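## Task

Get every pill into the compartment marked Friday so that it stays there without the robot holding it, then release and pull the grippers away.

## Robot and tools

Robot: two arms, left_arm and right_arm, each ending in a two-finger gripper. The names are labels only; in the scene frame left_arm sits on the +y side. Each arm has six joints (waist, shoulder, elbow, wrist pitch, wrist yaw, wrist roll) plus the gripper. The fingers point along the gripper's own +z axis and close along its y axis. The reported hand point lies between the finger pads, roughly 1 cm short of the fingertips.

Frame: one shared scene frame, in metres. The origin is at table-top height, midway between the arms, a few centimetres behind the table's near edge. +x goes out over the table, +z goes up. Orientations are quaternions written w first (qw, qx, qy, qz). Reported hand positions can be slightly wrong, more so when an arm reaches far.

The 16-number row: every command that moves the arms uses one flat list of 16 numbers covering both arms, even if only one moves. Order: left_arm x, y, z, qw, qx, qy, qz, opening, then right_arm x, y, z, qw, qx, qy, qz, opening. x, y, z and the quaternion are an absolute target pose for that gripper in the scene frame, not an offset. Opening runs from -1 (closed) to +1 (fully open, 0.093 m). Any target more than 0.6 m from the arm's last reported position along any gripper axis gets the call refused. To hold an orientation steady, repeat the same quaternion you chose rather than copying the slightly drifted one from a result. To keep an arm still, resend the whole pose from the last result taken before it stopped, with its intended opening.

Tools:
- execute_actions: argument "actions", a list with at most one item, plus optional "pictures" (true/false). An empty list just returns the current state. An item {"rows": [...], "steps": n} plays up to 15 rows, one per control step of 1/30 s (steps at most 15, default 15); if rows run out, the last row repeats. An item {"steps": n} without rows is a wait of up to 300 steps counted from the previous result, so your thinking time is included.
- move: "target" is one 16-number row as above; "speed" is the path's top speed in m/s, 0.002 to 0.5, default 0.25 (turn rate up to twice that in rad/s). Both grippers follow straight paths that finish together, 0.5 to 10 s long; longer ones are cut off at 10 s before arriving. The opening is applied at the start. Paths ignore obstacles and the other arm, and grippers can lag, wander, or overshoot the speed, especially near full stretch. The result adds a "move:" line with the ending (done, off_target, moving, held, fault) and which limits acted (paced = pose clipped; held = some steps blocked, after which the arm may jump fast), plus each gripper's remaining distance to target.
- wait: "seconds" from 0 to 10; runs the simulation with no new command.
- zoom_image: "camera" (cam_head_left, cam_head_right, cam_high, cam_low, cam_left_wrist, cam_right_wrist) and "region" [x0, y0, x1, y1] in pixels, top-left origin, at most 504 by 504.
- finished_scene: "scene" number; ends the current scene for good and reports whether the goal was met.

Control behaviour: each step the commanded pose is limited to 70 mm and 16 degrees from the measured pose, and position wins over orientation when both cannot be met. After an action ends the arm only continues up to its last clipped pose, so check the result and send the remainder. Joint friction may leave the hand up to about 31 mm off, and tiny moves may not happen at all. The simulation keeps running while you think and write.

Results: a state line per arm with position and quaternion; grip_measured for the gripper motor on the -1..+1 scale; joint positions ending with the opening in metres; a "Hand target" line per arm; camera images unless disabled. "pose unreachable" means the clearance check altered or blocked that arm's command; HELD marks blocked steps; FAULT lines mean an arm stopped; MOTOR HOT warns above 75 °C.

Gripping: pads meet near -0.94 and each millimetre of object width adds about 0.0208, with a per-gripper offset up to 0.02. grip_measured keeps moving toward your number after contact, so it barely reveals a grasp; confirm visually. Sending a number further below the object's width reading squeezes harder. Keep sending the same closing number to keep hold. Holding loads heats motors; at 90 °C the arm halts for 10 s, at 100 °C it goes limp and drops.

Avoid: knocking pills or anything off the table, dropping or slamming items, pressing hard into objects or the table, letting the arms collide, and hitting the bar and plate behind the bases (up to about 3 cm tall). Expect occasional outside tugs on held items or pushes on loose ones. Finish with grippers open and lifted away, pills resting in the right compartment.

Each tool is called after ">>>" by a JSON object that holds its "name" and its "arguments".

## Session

>>> {"name": "execute_actions", "arguments": {"actions": []}}

Scene clock: 0.00 s of 5400.00 s.
left_arm: end_effector_position=(+0.1437, -0.1010, +0.2934) grip_measured=+0.989 end_effector_quat_wxyz=(+0.309, +0.894, -0.008, +0.323) | right_arm: end_effector_position=(+0.2715, -0.3464, +0.2229) grip_measured=+0.990 end_effector_quat_wxyz=(+0.399, -0.251, +0.876, -0.106)
Joint positions: left_arm=[-1.442  1.581  1.64  -0.838 -0.519  1.95   0.093] | right_arm=[-0.104  0.867  0.917 -0.794 -0.124 -0.657  0.093]
Joint velocities: left_arm=[-0.017 -0.027  0.007  0.037  0.051 -0.022  0.001] | right_arm=[ 0.017  0.007 -0.012 -0.066 -0.007 -0.037 -0.   ]
Hand target (left_arm): +0.144, -0.101, +0.293; +0.309, +0.894, -0.008, +0.323
Hand target (right_arm): +0.271, -0.346, +0.223; +0.399, -0.251, +0.876, -0.106
camera_calibration (this result's frames):
cam_left_wrist: T_world_to_cam=[[0.190431, 0.809019, -0.55608, 0.216623], [0.463225, 0.425369, 0.777485, -0.215888], [0.865539, -0.405648, -0.293754, 0.00689331], [0, 0, 0, 1]] pos_world=[0.0527866, -0.0806238, 0.290335]
cam_right_wrist: T_world_to_cam=[[0.346497, -0.863039, 0.367564, -0.475885], [-0.835195, -0.462228, -0.297984, 0.170873], [0.427071, -0.203737, -0.880966, 0.0899663], [0, 0, 0, 1]] pos_world=[0.269183, -0.313395, 0.305093]

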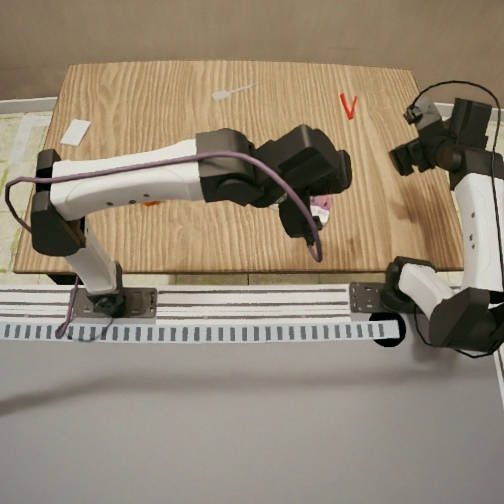

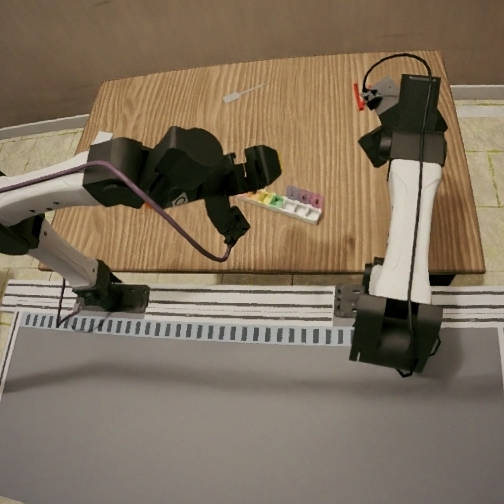

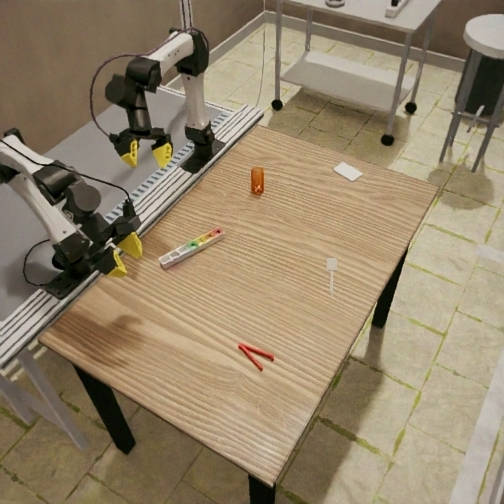

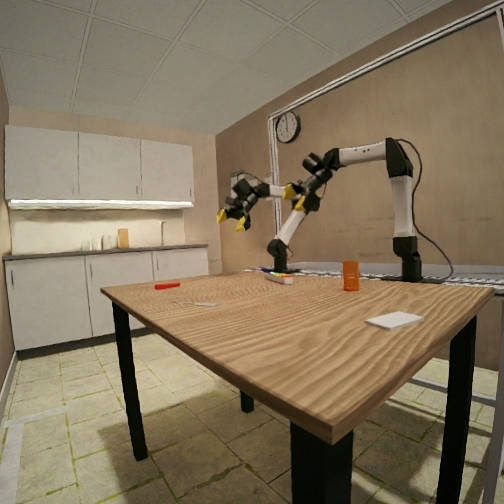

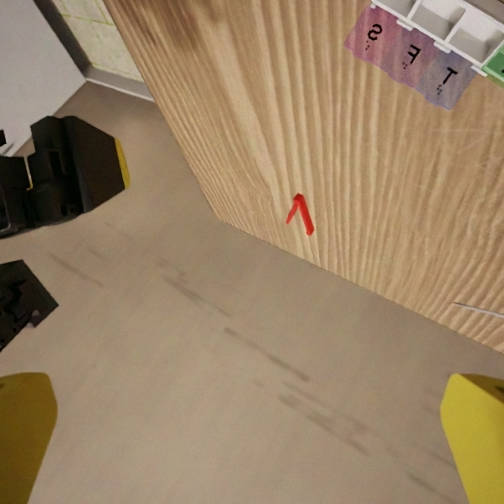

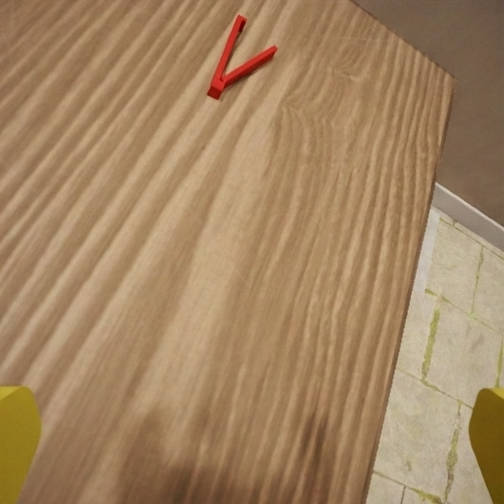

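>>> {"name": "move", "arguments": {"target": [0.2,0.22,0.24,0.17,0,0.985,0,1, 0.24,-0.16,0.17,0.1,0,0.995,0,0]}}

Scene clock: 6.90 s of 5400.00 s.
left_arm: end_effector_position=(+0.2047, +0.2137, +0.2471) grip_measured=+0.989 end_effector_quat_wxyz=(+0.191, +0.004, +0.982, -0.008) | right_arm: end_effector_position=(+0.2344, -0.1709, +0.1698) grip_measured=+0.001 end_effector_quat_wxyz=(+0.100, +0.002, +0.995, -0.011)
Joint positions: left_arm=[-0.589  1.186  1.465 -1.524 -0.21  -0.537  0.093] | right_arm=[ 0.723  1.48   1.371 -1.334  0.135  0.669  0.045]
Joint velocities: left_arm=[-0.012 -0.007  0.002 -0.022  0.007 -0.066 -0.001] | right_arm=[ 0.012  0.007 -0.002 -0.007 -0.007 -0.022 -0.001]
Hand target (left_arm): +0.197, +0.219, +0.239; +0.171, -0.002, +0.985, -0.004
Hand target (right_arm): +0.237, -0.165, +0.173; +0.100, +0.002, +0.995, -0.006
Off the commanded pose (left_arm): 0.011 m, 3 deg.
Off the commanded pose (right_arm): 0.012 m, 1 deg.
move: off_target (left_arm, right_arm)
camera_calibration (this result's frames):
cam_left_wrist: T_world_to_cam=[[0.00639945, -0.999495, 0.0311389, 0.203772], [-0.997574, -0.00422216, 0.0694918, 0.223749], [-0.0693252, -0.0315081, -0.997096, 0.353329], [0, 0, 0, 1]] pos_world=[0.246397, 0.215746, 0.330409]
cam_right_wrist: T_world_to_cam=[[-0.0263425, -0.999581, 0.0120099, -0.167611], [-0.968145, 0.0285029, 0.248763, 0.22742], [-0.249001, -0.00507427, -0.96849, 0.302089], [0, 0, 0, 1]] pos_world=[0.290981, -0.17249, 0.238009]

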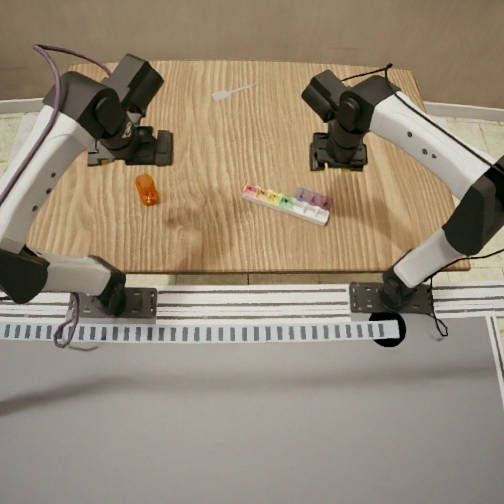

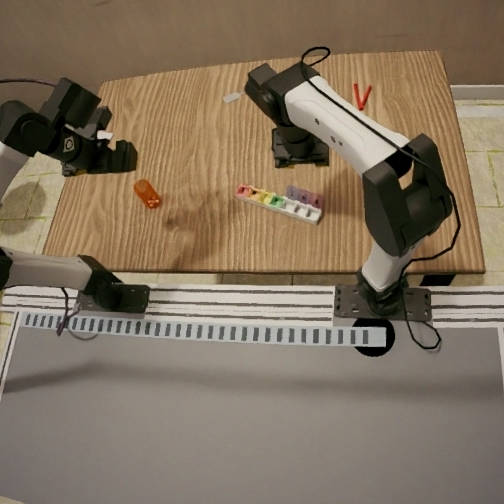

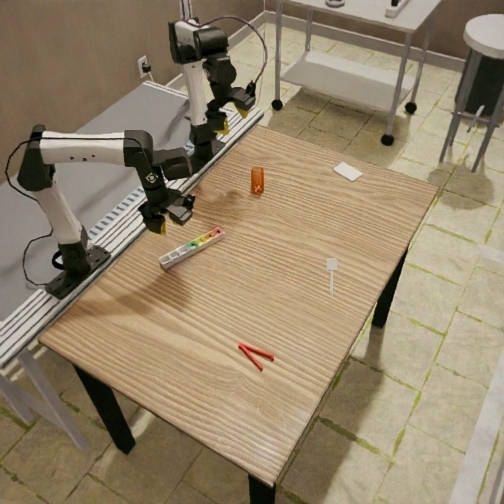

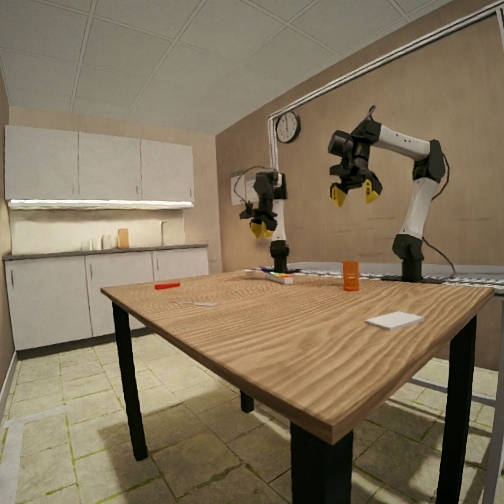

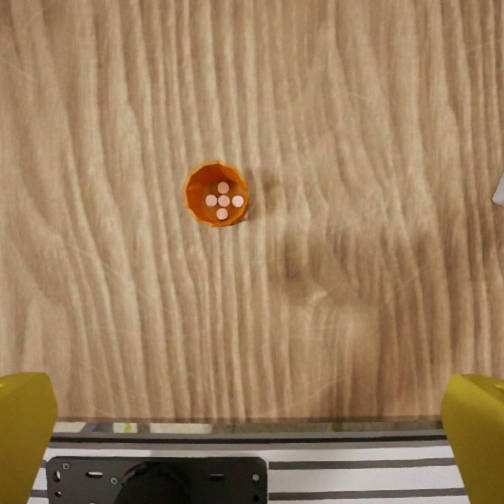

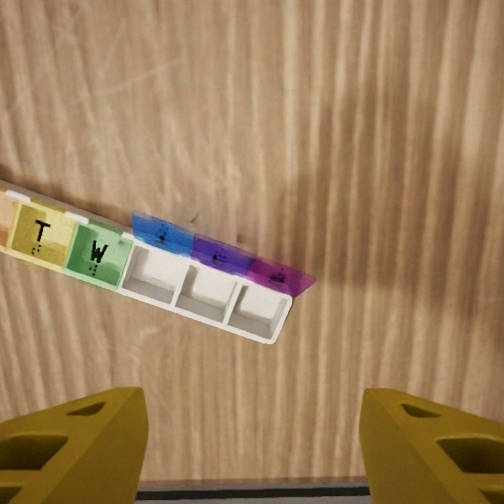

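>>> {"name": "move", "arguments": {"target": [0.22,0.308,0.10,0.497,0.41,0.709,-0.287,1, 0.278,-0.17,0.09,0,0.182,0.983,0,0.15]}}

>>> {"name": "move", "arguments": {"target": [0.22,0.308,0.04,0.497,0.41,0.709,-0.287,1, 0.278,-0.17,0.042,0,0.182,0.983,0,0.15], "speed": 0.1}}

Scene clock: 12.27 s of 5400.00 s.
left_arm: end_effector_position=(+0.2204, +0.3059, +0.1002) grip_measured=+0.989 end_effector_quat_wxyz=(+0.492, +0.399, +0.729, -0.257) | right_arm: end_effector_position=(+0.2763, -0.1680, +0.0973) grip_measured=+0.149 end_effector_quat_wxyz=(+0.005, +0.176, +0.984, -0.001)
Joint positions: left_arm=[ 0.796  1.502  0.716 -1.228  1.115  2.09   0.093] | right_arm=[ 0.577  1.746  1.371 -1.205  0.002  0.882  0.052]
Joint velocities: left_arm=[ 0.002  0.012  0.007 -0.066  0.081 -0.007  0.   ] | right_arm=[-0.017 -0.002  0.007  0.066 -0.051  0.022  0.001]
Hand target (left_arm): +0.222, +0.309, +0.102; +0.493, +0.399, +0.728, -0.258
Hand target (right_arm): +0.278, -0.168, +0.091; -0.000, +0.182, +0.983, -0.001
Off the commanded pose (left_arm): 0.002 m, 4 deg.
Off the commanded pose (right_arm): 0.008 m, 1 deg.
joint sent to its limit (left arm) — the command would take joint 6 (wrist roll) past its upper limit, so that joint was sent only as far as its limit.
move: off_target (left_arm)
camera_calibration (this result's frames):
cam_left_wrist: T_world_to_cam=[[-0.835952, -0.548762, 0.00666606, 0.350679], [-0.414843, 0.623902, -0.662307, 0.00276578], [0.35929, -0.556423, -0.749203, 0.252154], [0, 0, 0, 1]] pos_world=[0.203702, 0.331018, 0.188408]
cam_right_wrist: T_world_to_cam=[[-0.366687, -0.930319, -0.00691702, -0.0552077], [-0.841911, 0.328659, 0.427982, 0.284002], [-0.395886, 0.162759, -0.903761, 0.304782], [0, 0, 0, 1]] pos_world=[0.33952, -0.194307, 0.15352]

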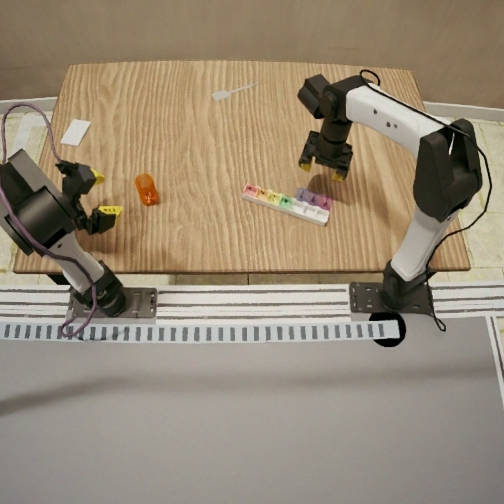

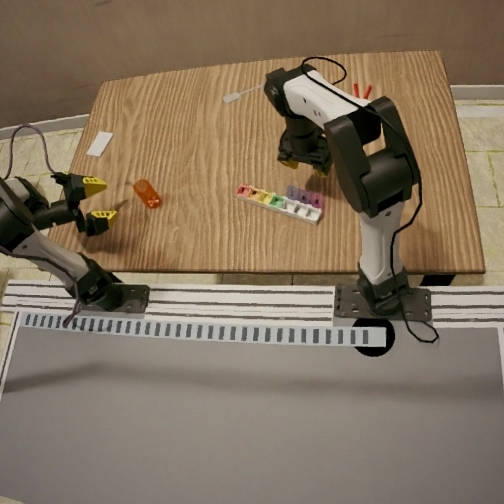

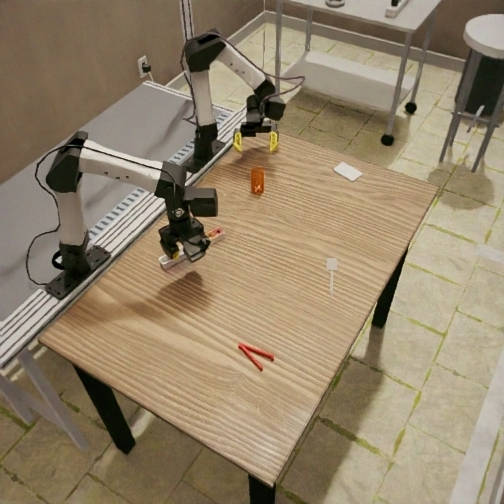

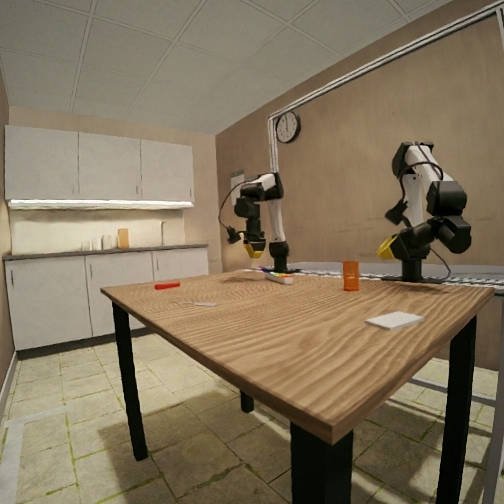

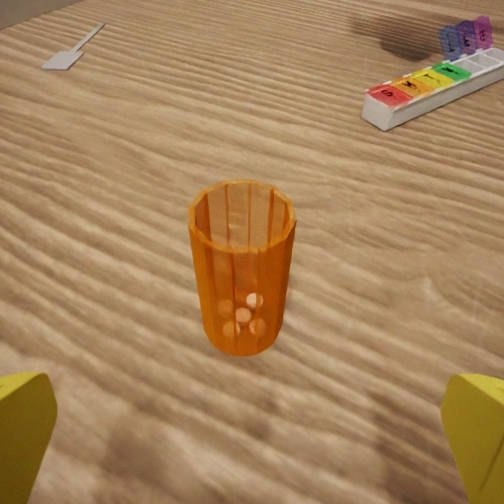

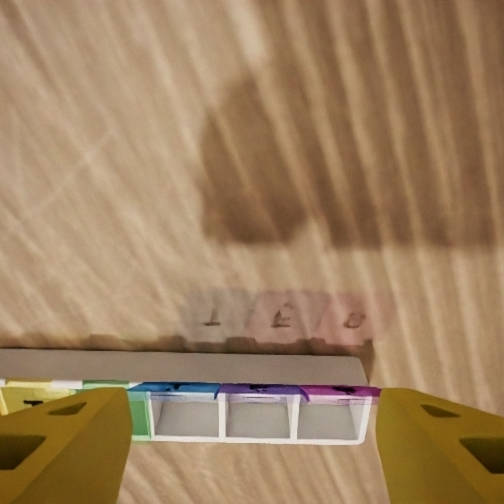

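Scene clock: 13.43 s of 5400.00 s.
left_arm: end_effector_position=(+0.2259, +0.3112, +0.0486) grip_measured=+0.989 end_effector_quat_wxyz=(+0.488, +0.396, +0.731, -0.265) | right_arm: end_effector_position=(+0.2808, -0.1667, +0.0509) grip_measured=+0.149 end_effector_quat_wxyz=(+0.009, +0.177, +0.984, +0.004)
Joint positions: left_arm=[ 0.796  1.7    0.656 -0.993  1.11   2.094  0.093] | right_arm=[ 0.573  1.789  1.234 -1.013  0.001  0.882  0.052]
Joint velocities: left_arm=[-0.007  0.002  0.012 -0.051 -0.007  0.066 -0.001] | right_arm=[ 0.007  0.017 -0.012 -0.066  0.007 -0.037 -0.002]
Hand target (left_arm): +0.221, +0.308, +0.041; +0.483, +0.396, +0.733, -0.271
Hand target (right_arm): +0.278, -0.170, +0.042; -0.000, +0.182, +0.983, +0.000
Off the commanded pose (left_arm): 0.011 m, 4 deg.
Off the commanded pose (right_arm): 0.010 m, 1 deg.
joint sent to its limit (left arm) — the command would take joint 6 (wrist roll) past its upper limit, so that joint was sent only as far as its limit.
move: off_target (left_arm)
camera_calibration (this result's frames):
cam_left_wrist: T_world_to_cam=[[-0.838141, -0.544845, 0.0257766, 0.35684], [-0.42253, 0.618645, -0.66238, -0.0290697], [0.344948, -0.566059, -0.748724, 0.220619], [0, 0, 0, 1]] pos_world=[0.210697, 0.33729, 0.13673]
cam_right_wrist: T_world_to_cam=[[-0.369697, -0.929003, -0.0166659, -0.051092], [-0.844765, 0.328597, 0.42237, 0.308345], [-0.386907, 0.170227, -0.90627, 0.263217], [0, 0, 0, 1]] pos_world=[0.34343, -0.193592, 0.107458]

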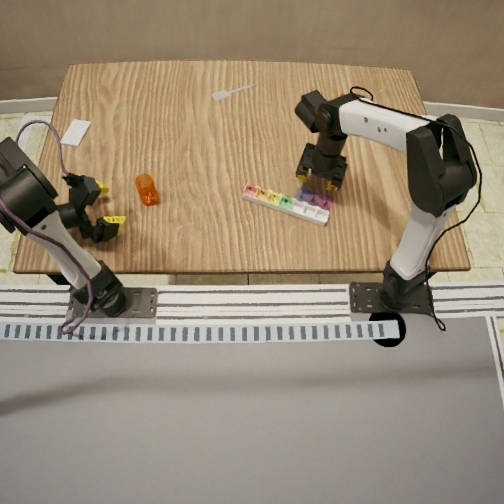

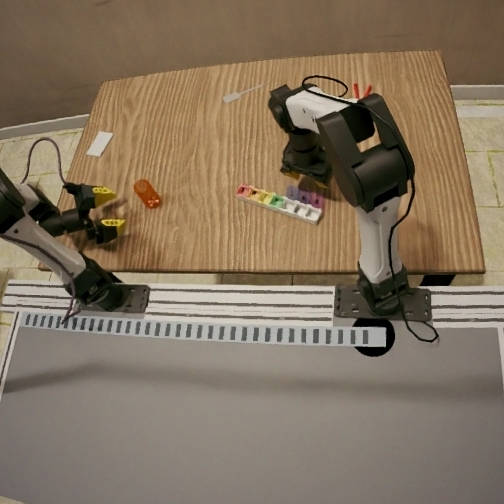

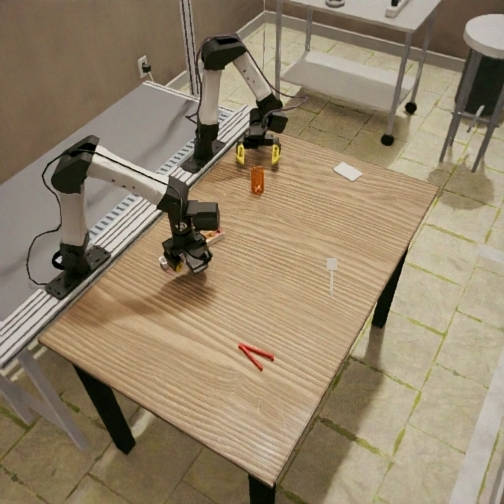

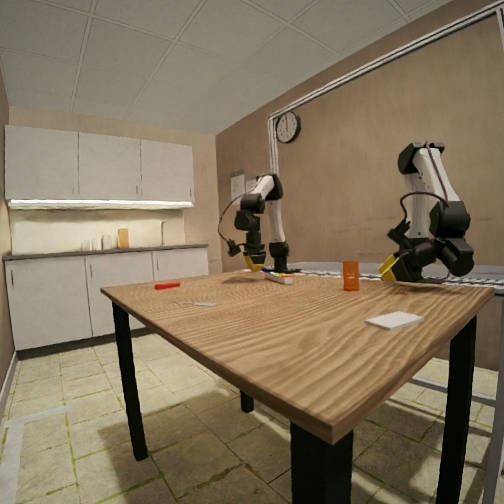

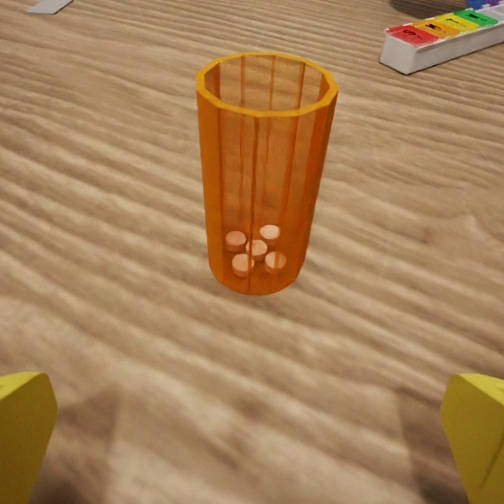

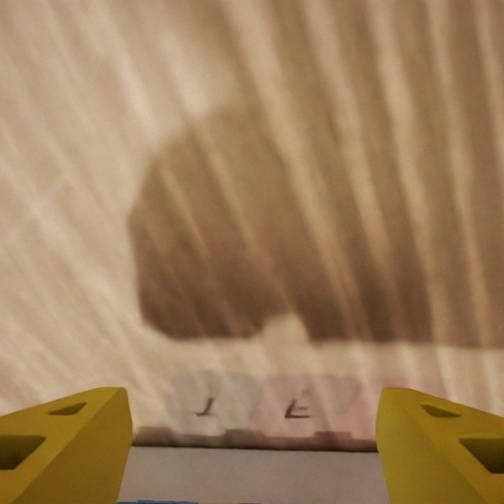

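>>> {"name": "move", "arguments": {"target": [0.271,0.233,0.045,0.497,0.41,0.709,-0.287,1, 0.21,-0.15,0.05,0,0.182,0.983,0,0.15], "speed": 0.05}}

Scene clock: 16.30 s of 5400.00 s.
left_arm: end_effector_position=(+0.2759, +0.2377, +0.0507) grip_measured=+0.989 end_effector_quat_wxyz=(+0.504, +0.412, +0.701, -0.290) | right_arm: end_effector_position=(+0.2162, -0.1506, +0.0501) grip_measured=+0.149 end_effector_quat_wxyz=(+0.003, +0.182, +0.983, -0.003)
Joint positions: left_arm=[ 0.369  1.546  0.449 -0.088  1.196  1.179  0.093] | right_arm=[ 0.743  1.645  1.068 -1.01   0.     1.061  0.052]
Joint velocities: left_arm=[-0.002 -0.002 -0.017  0.007  0.007 -0.066  0.   ] | right_arm=[-0.002  0.002  0.002 -0.007  0.022 -0.066 -0.   ]
Hand target (left_arm): +0.270, +0.233, +0.046; +0.496, +0.412, +0.706, -0.293
Hand target (right_arm): +0.210, -0.152, +0.049; +0.000, +0.182, +0.983, -0.001
Off the commanded pose (left_arm): 0.009 m, 1 deg.
Off the commanded pose (right_arm): 0.006 m, 0 deg.
move: done
camera_calibration (this result's frames):
cam_left_wrist: T_world_to_cam=[[-0.871397, -0.490318, 0.0160055, 0.355383], [-0.355852, 0.609291, -0.708615, 0.0250542], [0.337694, -0.62318, -0.705414, 0.176752], [0, 0, 0, 1]] pos_world=[0.258907, 0.269134, 0.136749]
cam_right_wrist: T_world_to_cam=[[-0.379159, -0.925331, -0.000894121, -0.0582541], [-0.834808, 0.341649, 0.431708, 0.248148], [-0.399168, 0.164432, -0.902013, 0.236352], [0, 0, 0, 1]] pos_world=[0.279412, -0.177548, 0.106013]

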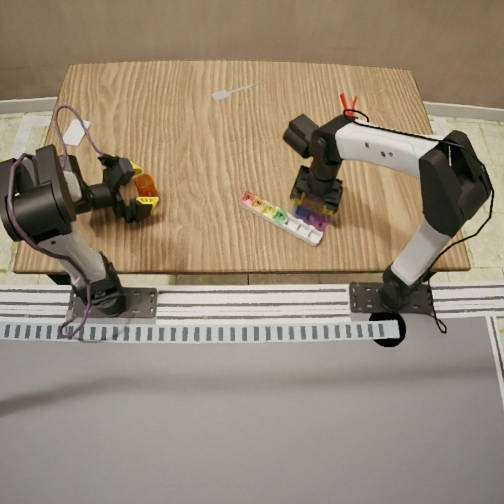

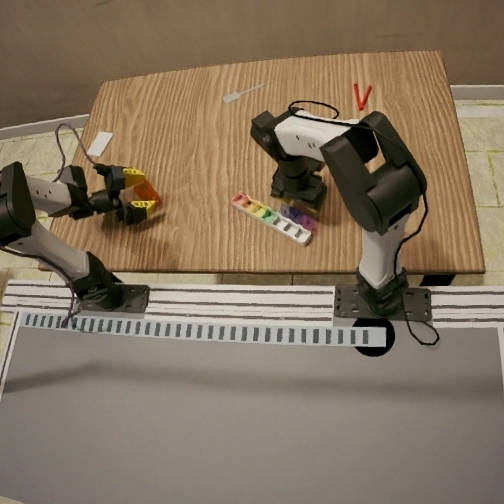

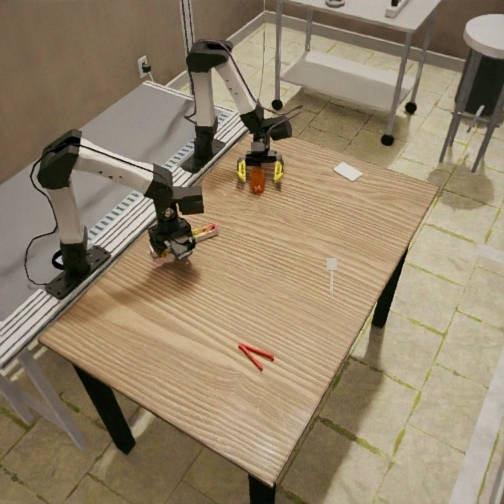

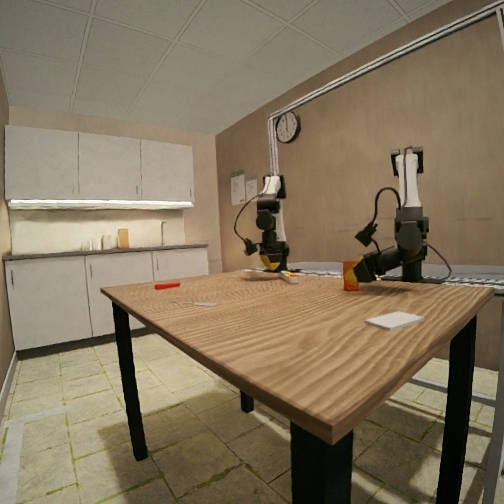

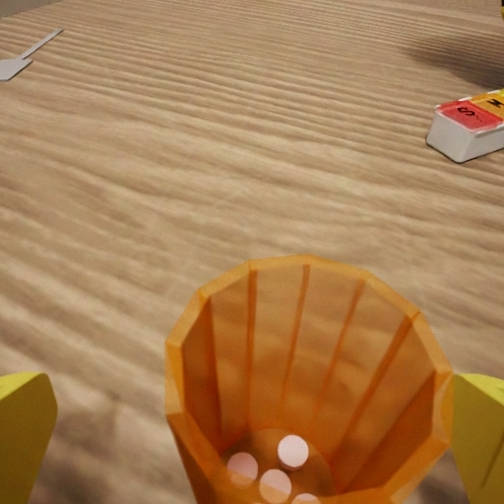

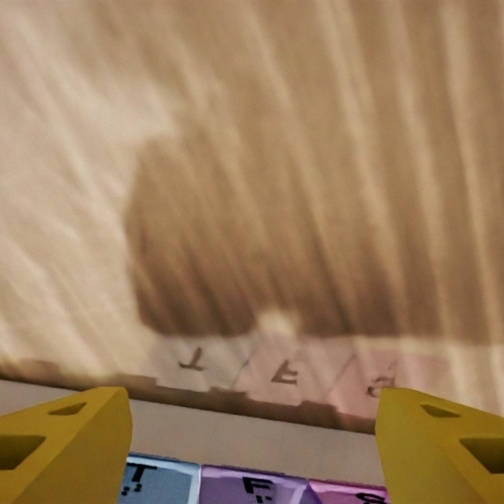

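>>> {"name": "move", "arguments": {"target": [0.25,0.26,0.16,0.497,0.41,0.709,-0.287,1, 0.22,-0.13,0.19,0.1,0,0.995,0,0.15], "speed": 0.15}}

Scene clock: 18.80 s of 5400.00 s.
left_arm: end_effector_position=(+0.2497, +0.2568, +0.1570) grip_measured=+0.989 end_effector_quat_wxyz=(+0.498, +0.412, +0.708, -0.285) | right_arm: end_effector_position=(+0.2179, -0.1336, +0.1777) grip_measured=+0.149 end_effector_quat_wxyz=(+0.085, +0.005, +0.996, -0.009)
Joint positions: left_arm=[ 0.496  1.259  0.767 -1.006  1.204  1.512  0.093] | right_arm=[ 0.855  1.558  1.481 -1.404  0.127  0.81   0.052]
Joint velocities: left_arm=[ 0.017  0.002 -0.012  0.022 -0.022  0.066 -0.   ] | right_arm=[ 0.007 -0.017 -0.002  0.022  0.037 -0.081 -0.   ]
Hand target (left_arm): +0.250, +0.260, +0.159; +0.498, +0.409, +0.710, -0.285
Hand target (right_arm): +0.219, -0.131, +0.189; +0.100, -0.000, +0.995, +0.001
Off the commanded pose (left_arm): 0.004 m, 0 deg.
Off the commanded pose (right_arm): 0.013 m, 2 deg.
move: off_target (right_arm)
camera_calibration (this result's frames):
cam_left_wrist: T_world_to_cam=[[-0.866919, -0.498131, 0.0177676, 0.340826], [-0.369164, 0.617705, -0.694376, 0.0783449], [0.334915, -0.608527, -0.719393, 0.271606], [0, 0, 0, 1]] pos_world=[0.233426, 0.286662, 0.243737]
cam_right_wrist: T_world_to_cam=[[-0.032023, -0.999454, 0.0081432, -0.128901], [-0.959966, 0.0330242, 0.278165, 0.201966], [-0.278282, 0.00109048, -0.960499, 0.311511], [0, 0, 0, 1]] pos_world=[0.27644, -0.13584, 0.244076]

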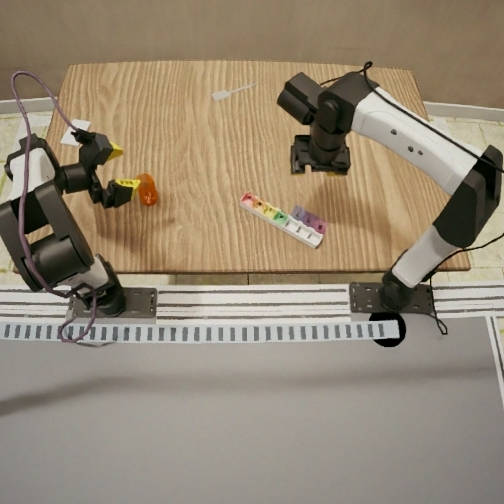

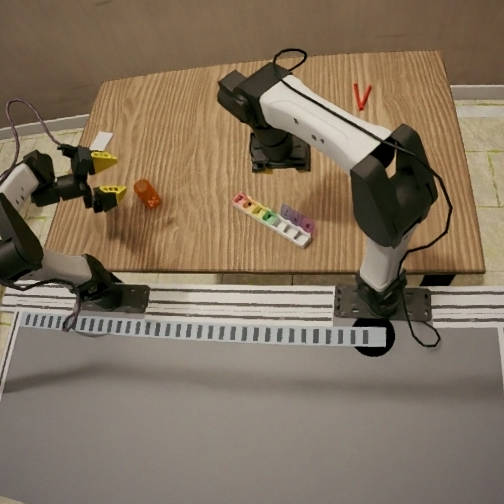

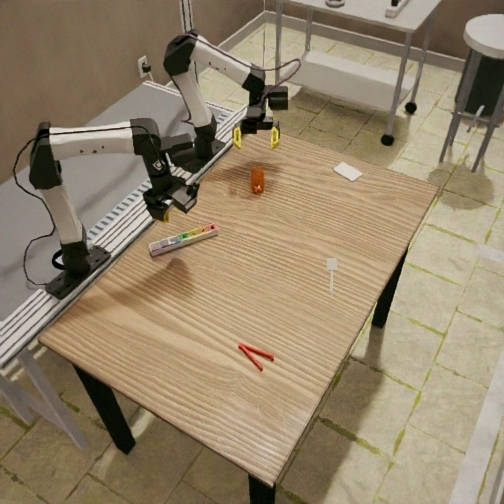

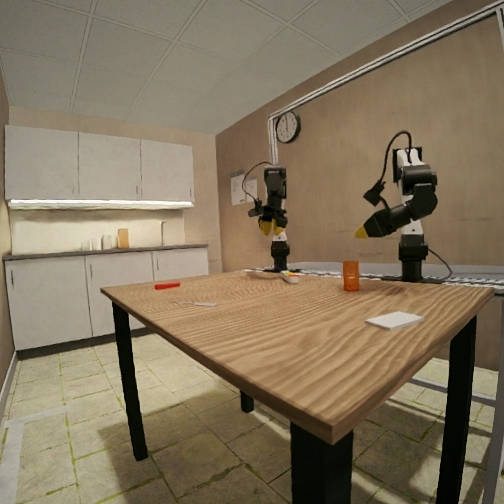

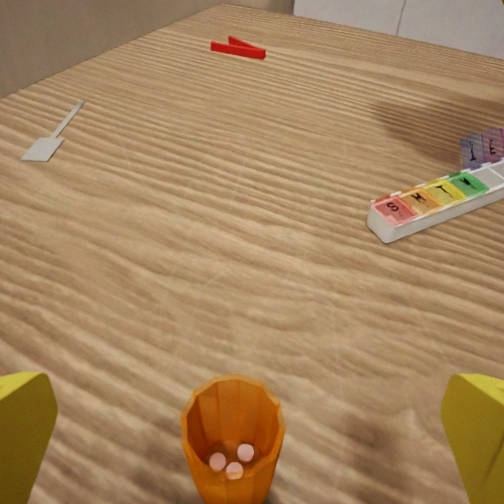

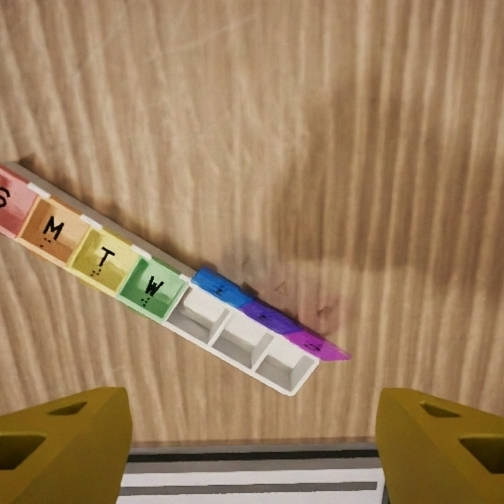

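>>> {"name": "move", "arguments": {"target": [0.246,0.0,0.09,0.158,0.834,0.434,-0.303,0.6, 0.217,-0.172,0.06,0,0.301,0.954,0,0.15]}}

>>> {"name": "move", "arguments": {"target": [0.244,-0.004,0.012,0.158,0.834,0.434,-0.303,0.6, 0.217,-0.172,0.048,0,0.301,0.954,0,0.15], "speed": 0.08}}

Scene clock: 23.80 s of 5400.00 s.
left_arm: end_effector_position=(+0.2498, +0.0008, +0.0965) grip_measured=+0.602 end_effector_quat_wxyz=(+0.174, +0.825, +0.435, -0.316) | right_arm: end_effector_position=(+0.2202, -0.1677, +0.0697) grip_measured=+0.149 end_effector_quat_wxyz=(+0.010, +0.294, +0.956, +0.007)
Joint positions: left_arm=[-0.6    1.976  1.524 -1.117  0.72   1.572  0.074] | right_arm=[ 0.683  1.574  1.075 -1.065  0.     1.233  0.052]
Joint velocities: left_arm=[ 0.012  0.007 -0.012  0.022 -0.022  0.007 -0.   ] | right_arm=[ 0.007  0.002  0.002 -0.007 -0.066  0.066 -0.001]
Hand target (left_arm): +0.248, +0.000, +0.091; +0.161, +0.830, +0.431, -0.314
Hand target (right_arm): +0.217, -0.171, +0.061; -0.000, +0.301, +0.954, -0.001
Off the commanded pose (left_arm): 0.008 m, 3 deg.
Off the commanded pose (right_arm): 0.011 m, 2 deg.
move: off_target (left_arm, right_arm)
camera_calibration (this result's frames):
cam_left_wrist: T_world_to_cam=[[-0.833659, 0.552195, 0.00966943, 0.206058], [0.527966, 0.801974, -0.279444, -0.0697689], [-0.162062, -0.227856, -0.960113, 0.219311], [0, 0, 0, 1]] pos_world=[0.24416, -0.00786011, 0.189075]
cam_right_wrist: T_world_to_cam=[[-0.580666, -0.81375, -0.0252686, -0.00774838], [-0.743071, 0.517038, 0.424873, 0.258563], [-0.332676, 0.265486, -0.9049, 0.260901], [0, 0, 0, 1]] pos_world=[0.274427, -0.209258, 0.126037]

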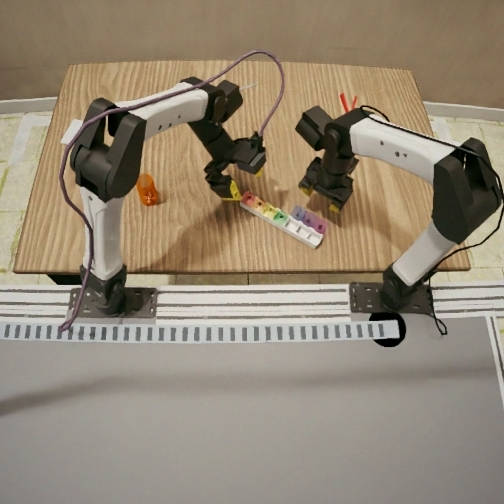

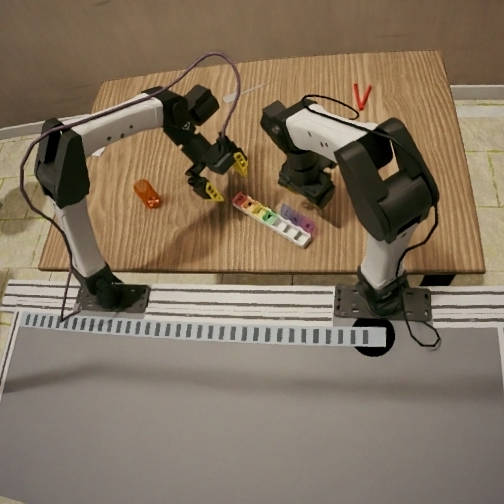

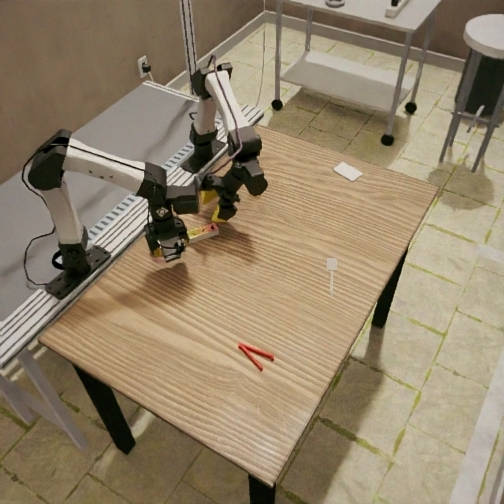

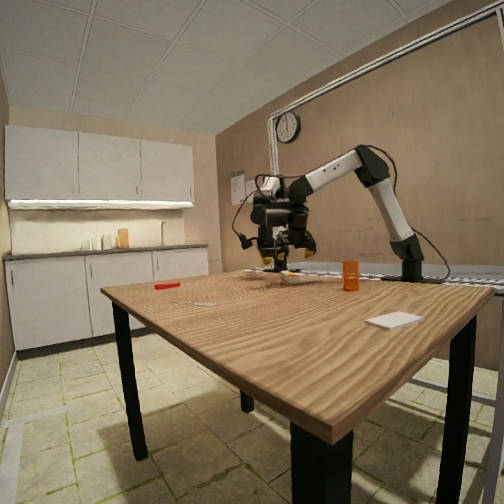

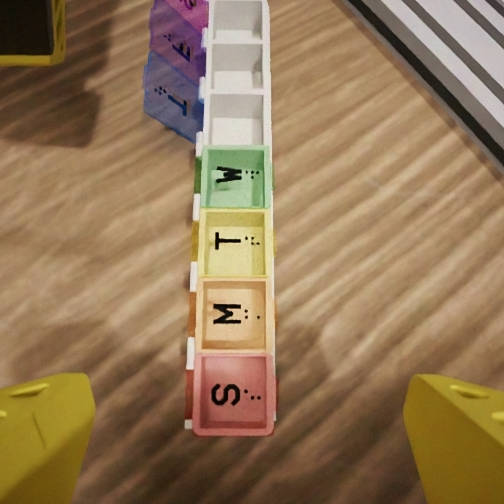

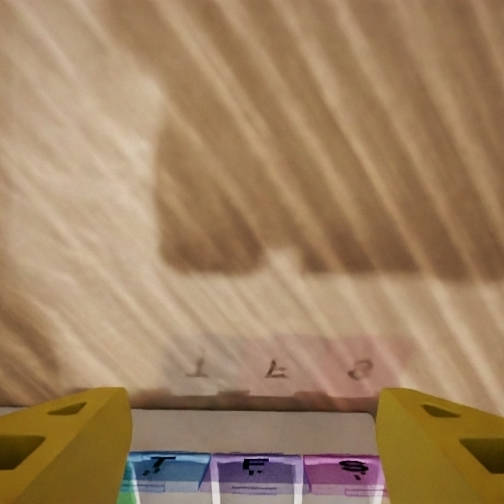

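Scene clock: 25.33 s of 5400.00 s.
left_arm: end_effector_position=(+0.2514, -0.0048, +0.0257) grip_measured=+0.602 end_effector_quat_wxyz=(+0.174, +0.833, +0.430, -0.302) | right_arm: end_effector_position=(+0.2203, -0.1677, +0.0600) grip_measured=+0.149 end_effector_quat_wxyz=(+0.013, +0.294, +0.956, +0.011)
Joint positions: left_arm=[-0.615  2.066  1.37  -0.853  0.695  1.566  0.074] | right_arm=[ 0.683  1.574  1.035 -1.014  0.     1.233  0.052]
Joint velocities: left_arm=[ 0.002 -0.012 -0.007 -0.051 -0.037  0.007  0.001] | right_arm=[-0.002 -0.002  0.002  0.022 -0.051 -0.037 -0.001]
Hand target (left_arm): +0.244, -0.004, +0.012; +0.157, +0.834, +0.433, -0.303
Hand target (right_arm): +0.217, -0.172, +0.049; +0.000, +0.301, +0.954, -0.000
Off the commanded pose (left_arm): 0.016 m, 2 deg.
Off the commanded pose (right_arm): 0.013 m, 2 deg.
move: off_target (left_arm, right_arm)
camera_calibration (this result's frames):
cam_left_wrist: T_world_to_cam=[[-0.828245, 0.560317, -0.00744431, 0.210276], [0.543278, 0.799661, -0.255718, -0.0903406], [-0.13733, -0.215841, -0.966723, 0.144402], [0, 0, 0, 1]] pos_world=[0.24307, -0.0144113, 0.11806]
cam_right_wrist: T_world_to_cam=[[-0.580329, -0.813596, -0.035778, -0.00738243], [-0.746881, 0.514202, 0.421622, 0.263309], [-0.324632, 0.271401, -0.906066, 0.251466], [0, 0, 0, 1]] pos_world=[0.274011, -0.209649, 0.116564]

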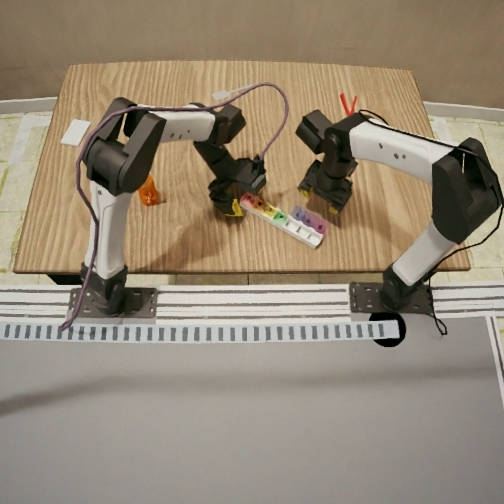

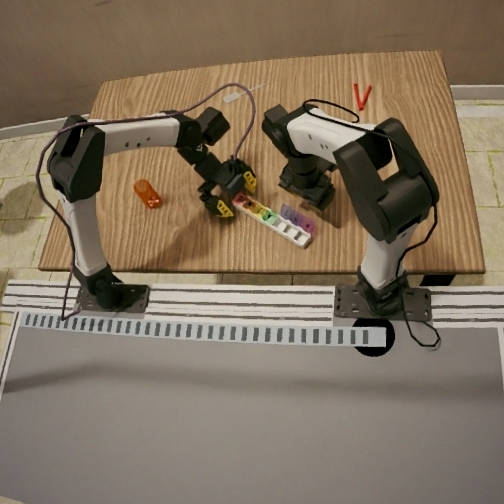

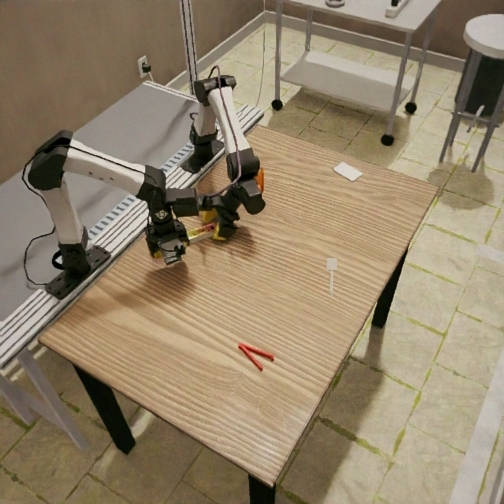

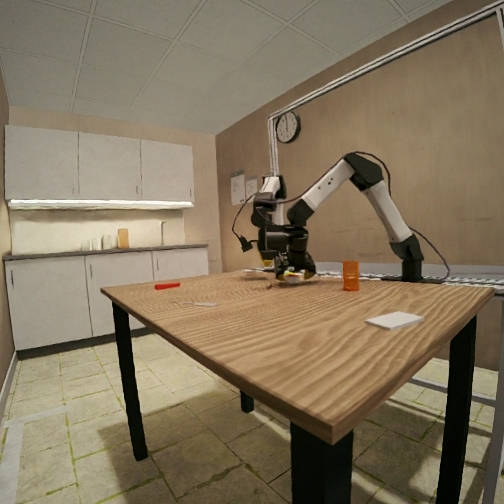

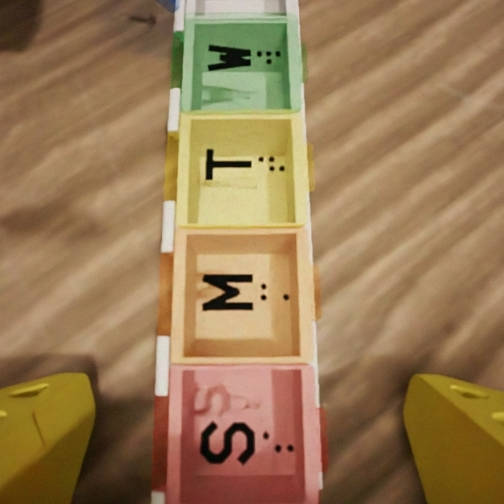

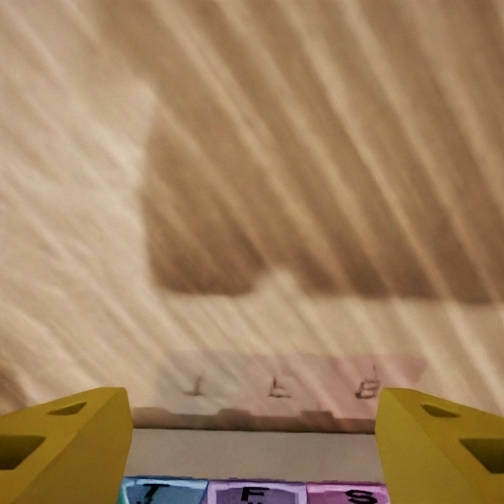

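>>> {"name": "move", "arguments": {"target": [0.244,-0.004,0.012,0.158,0.834,0.434,-0.303,-0.4, 0.155,-0.125,0.048,0,0.301,0.954,0,0.15], "speed": 0.03}}

Scene clock: 28.47 s of 5400.00 s.
left_arm: end_effector_position=(+0.2516, -0.0049, +0.0257) grip_measured=-0.385 end_effector_quat_wxyz=(+0.174, +0.832, +0.431, -0.302) | right_arm: end_effector_position=(+0.1599, -0.1252, +0.0523) grip_measured=+0.149 end_effector_quat_wxyz=(+0.004, +0.299, +0.954, +0.000)
Joint positions: left_arm=[-0.615  2.066  1.37  -0.852  0.695  1.565  0.027] | right_arm=[ 0.962  1.556  0.989 -1.013 -0.003  1.522  0.052]
Joint velocities: left_arm=[-0.012 -0.012  0.017 -0.037  0.007 -0.007 -0.   ] | right_arm=[-0.017 -0.002  0.002 -0.051 -0.066  0.037  0.001]
Hand target (left_arm): +0.244, -0.004, +0.012; +0.158, +0.834, +0.434, -0.303
Hand target (right_arm): +0.155, -0.127, +0.048; +0.001, +0.301, +0.954, -0.001
Off the commanded pose (left_arm): 0.016 m, 2 deg.
Off the commanded pose (right_arm): 0.007 m, 1 deg.
move: off_target (left_arm)
camera_calibration (this result's frames):
cam_left_wrist: T_world_to_cam=[[-0.828901, 0.559343, -0.00759084, 0.210672], [0.542364, 0.800268, -0.255757, -0.0901018], [-0.136981, -0.216114, -0.966711, 0.144317], [0, 0, 0, 1]] pos_world=[0.243263, -0.0145435, 0.118068]
cam_right_wrist: T_world_to_cam=[[-0.58936, -0.807815, -0.00942676, -0.00731054], [-0.731727, 0.528831, 0.430016, 0.198594], [-0.342388, 0.260332, -0.902772, 0.214648], [0, 0, 0, 1]] pos_world=[0.214501, -0.166808, 0.108311]

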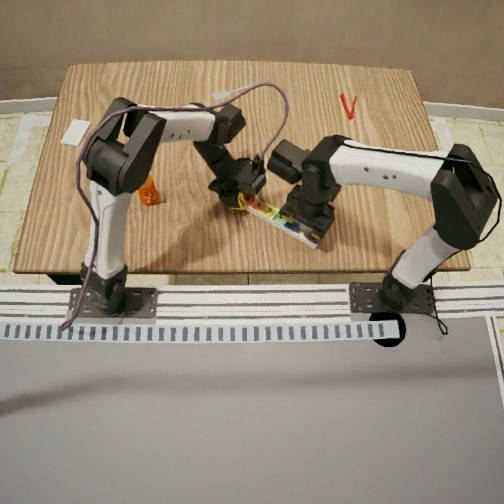

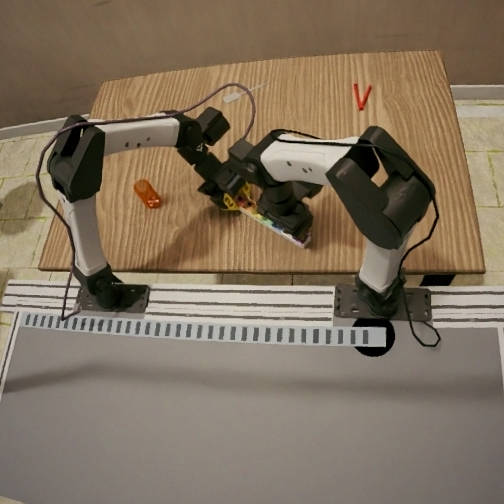

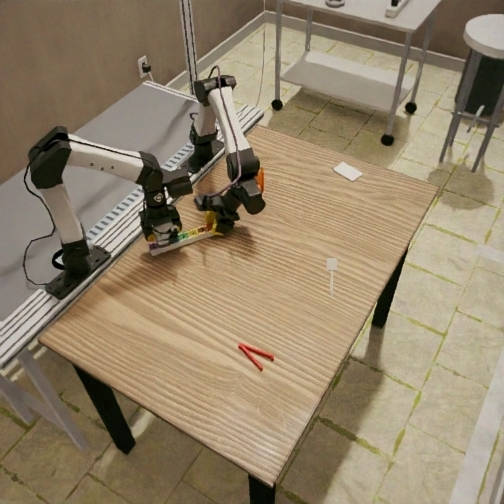

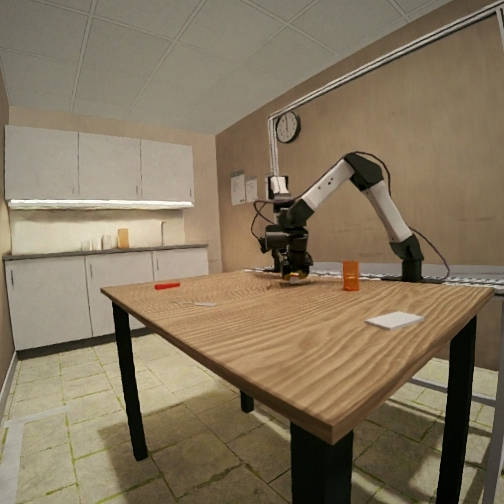

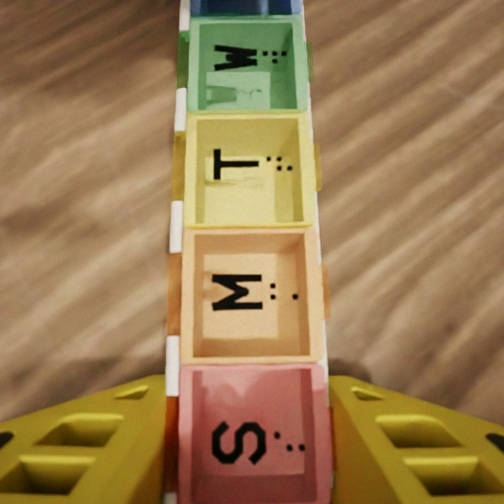

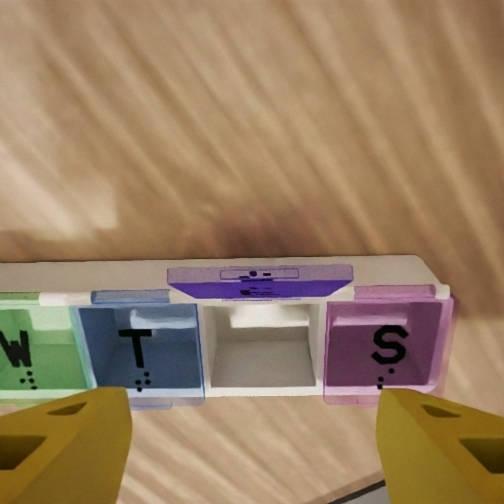

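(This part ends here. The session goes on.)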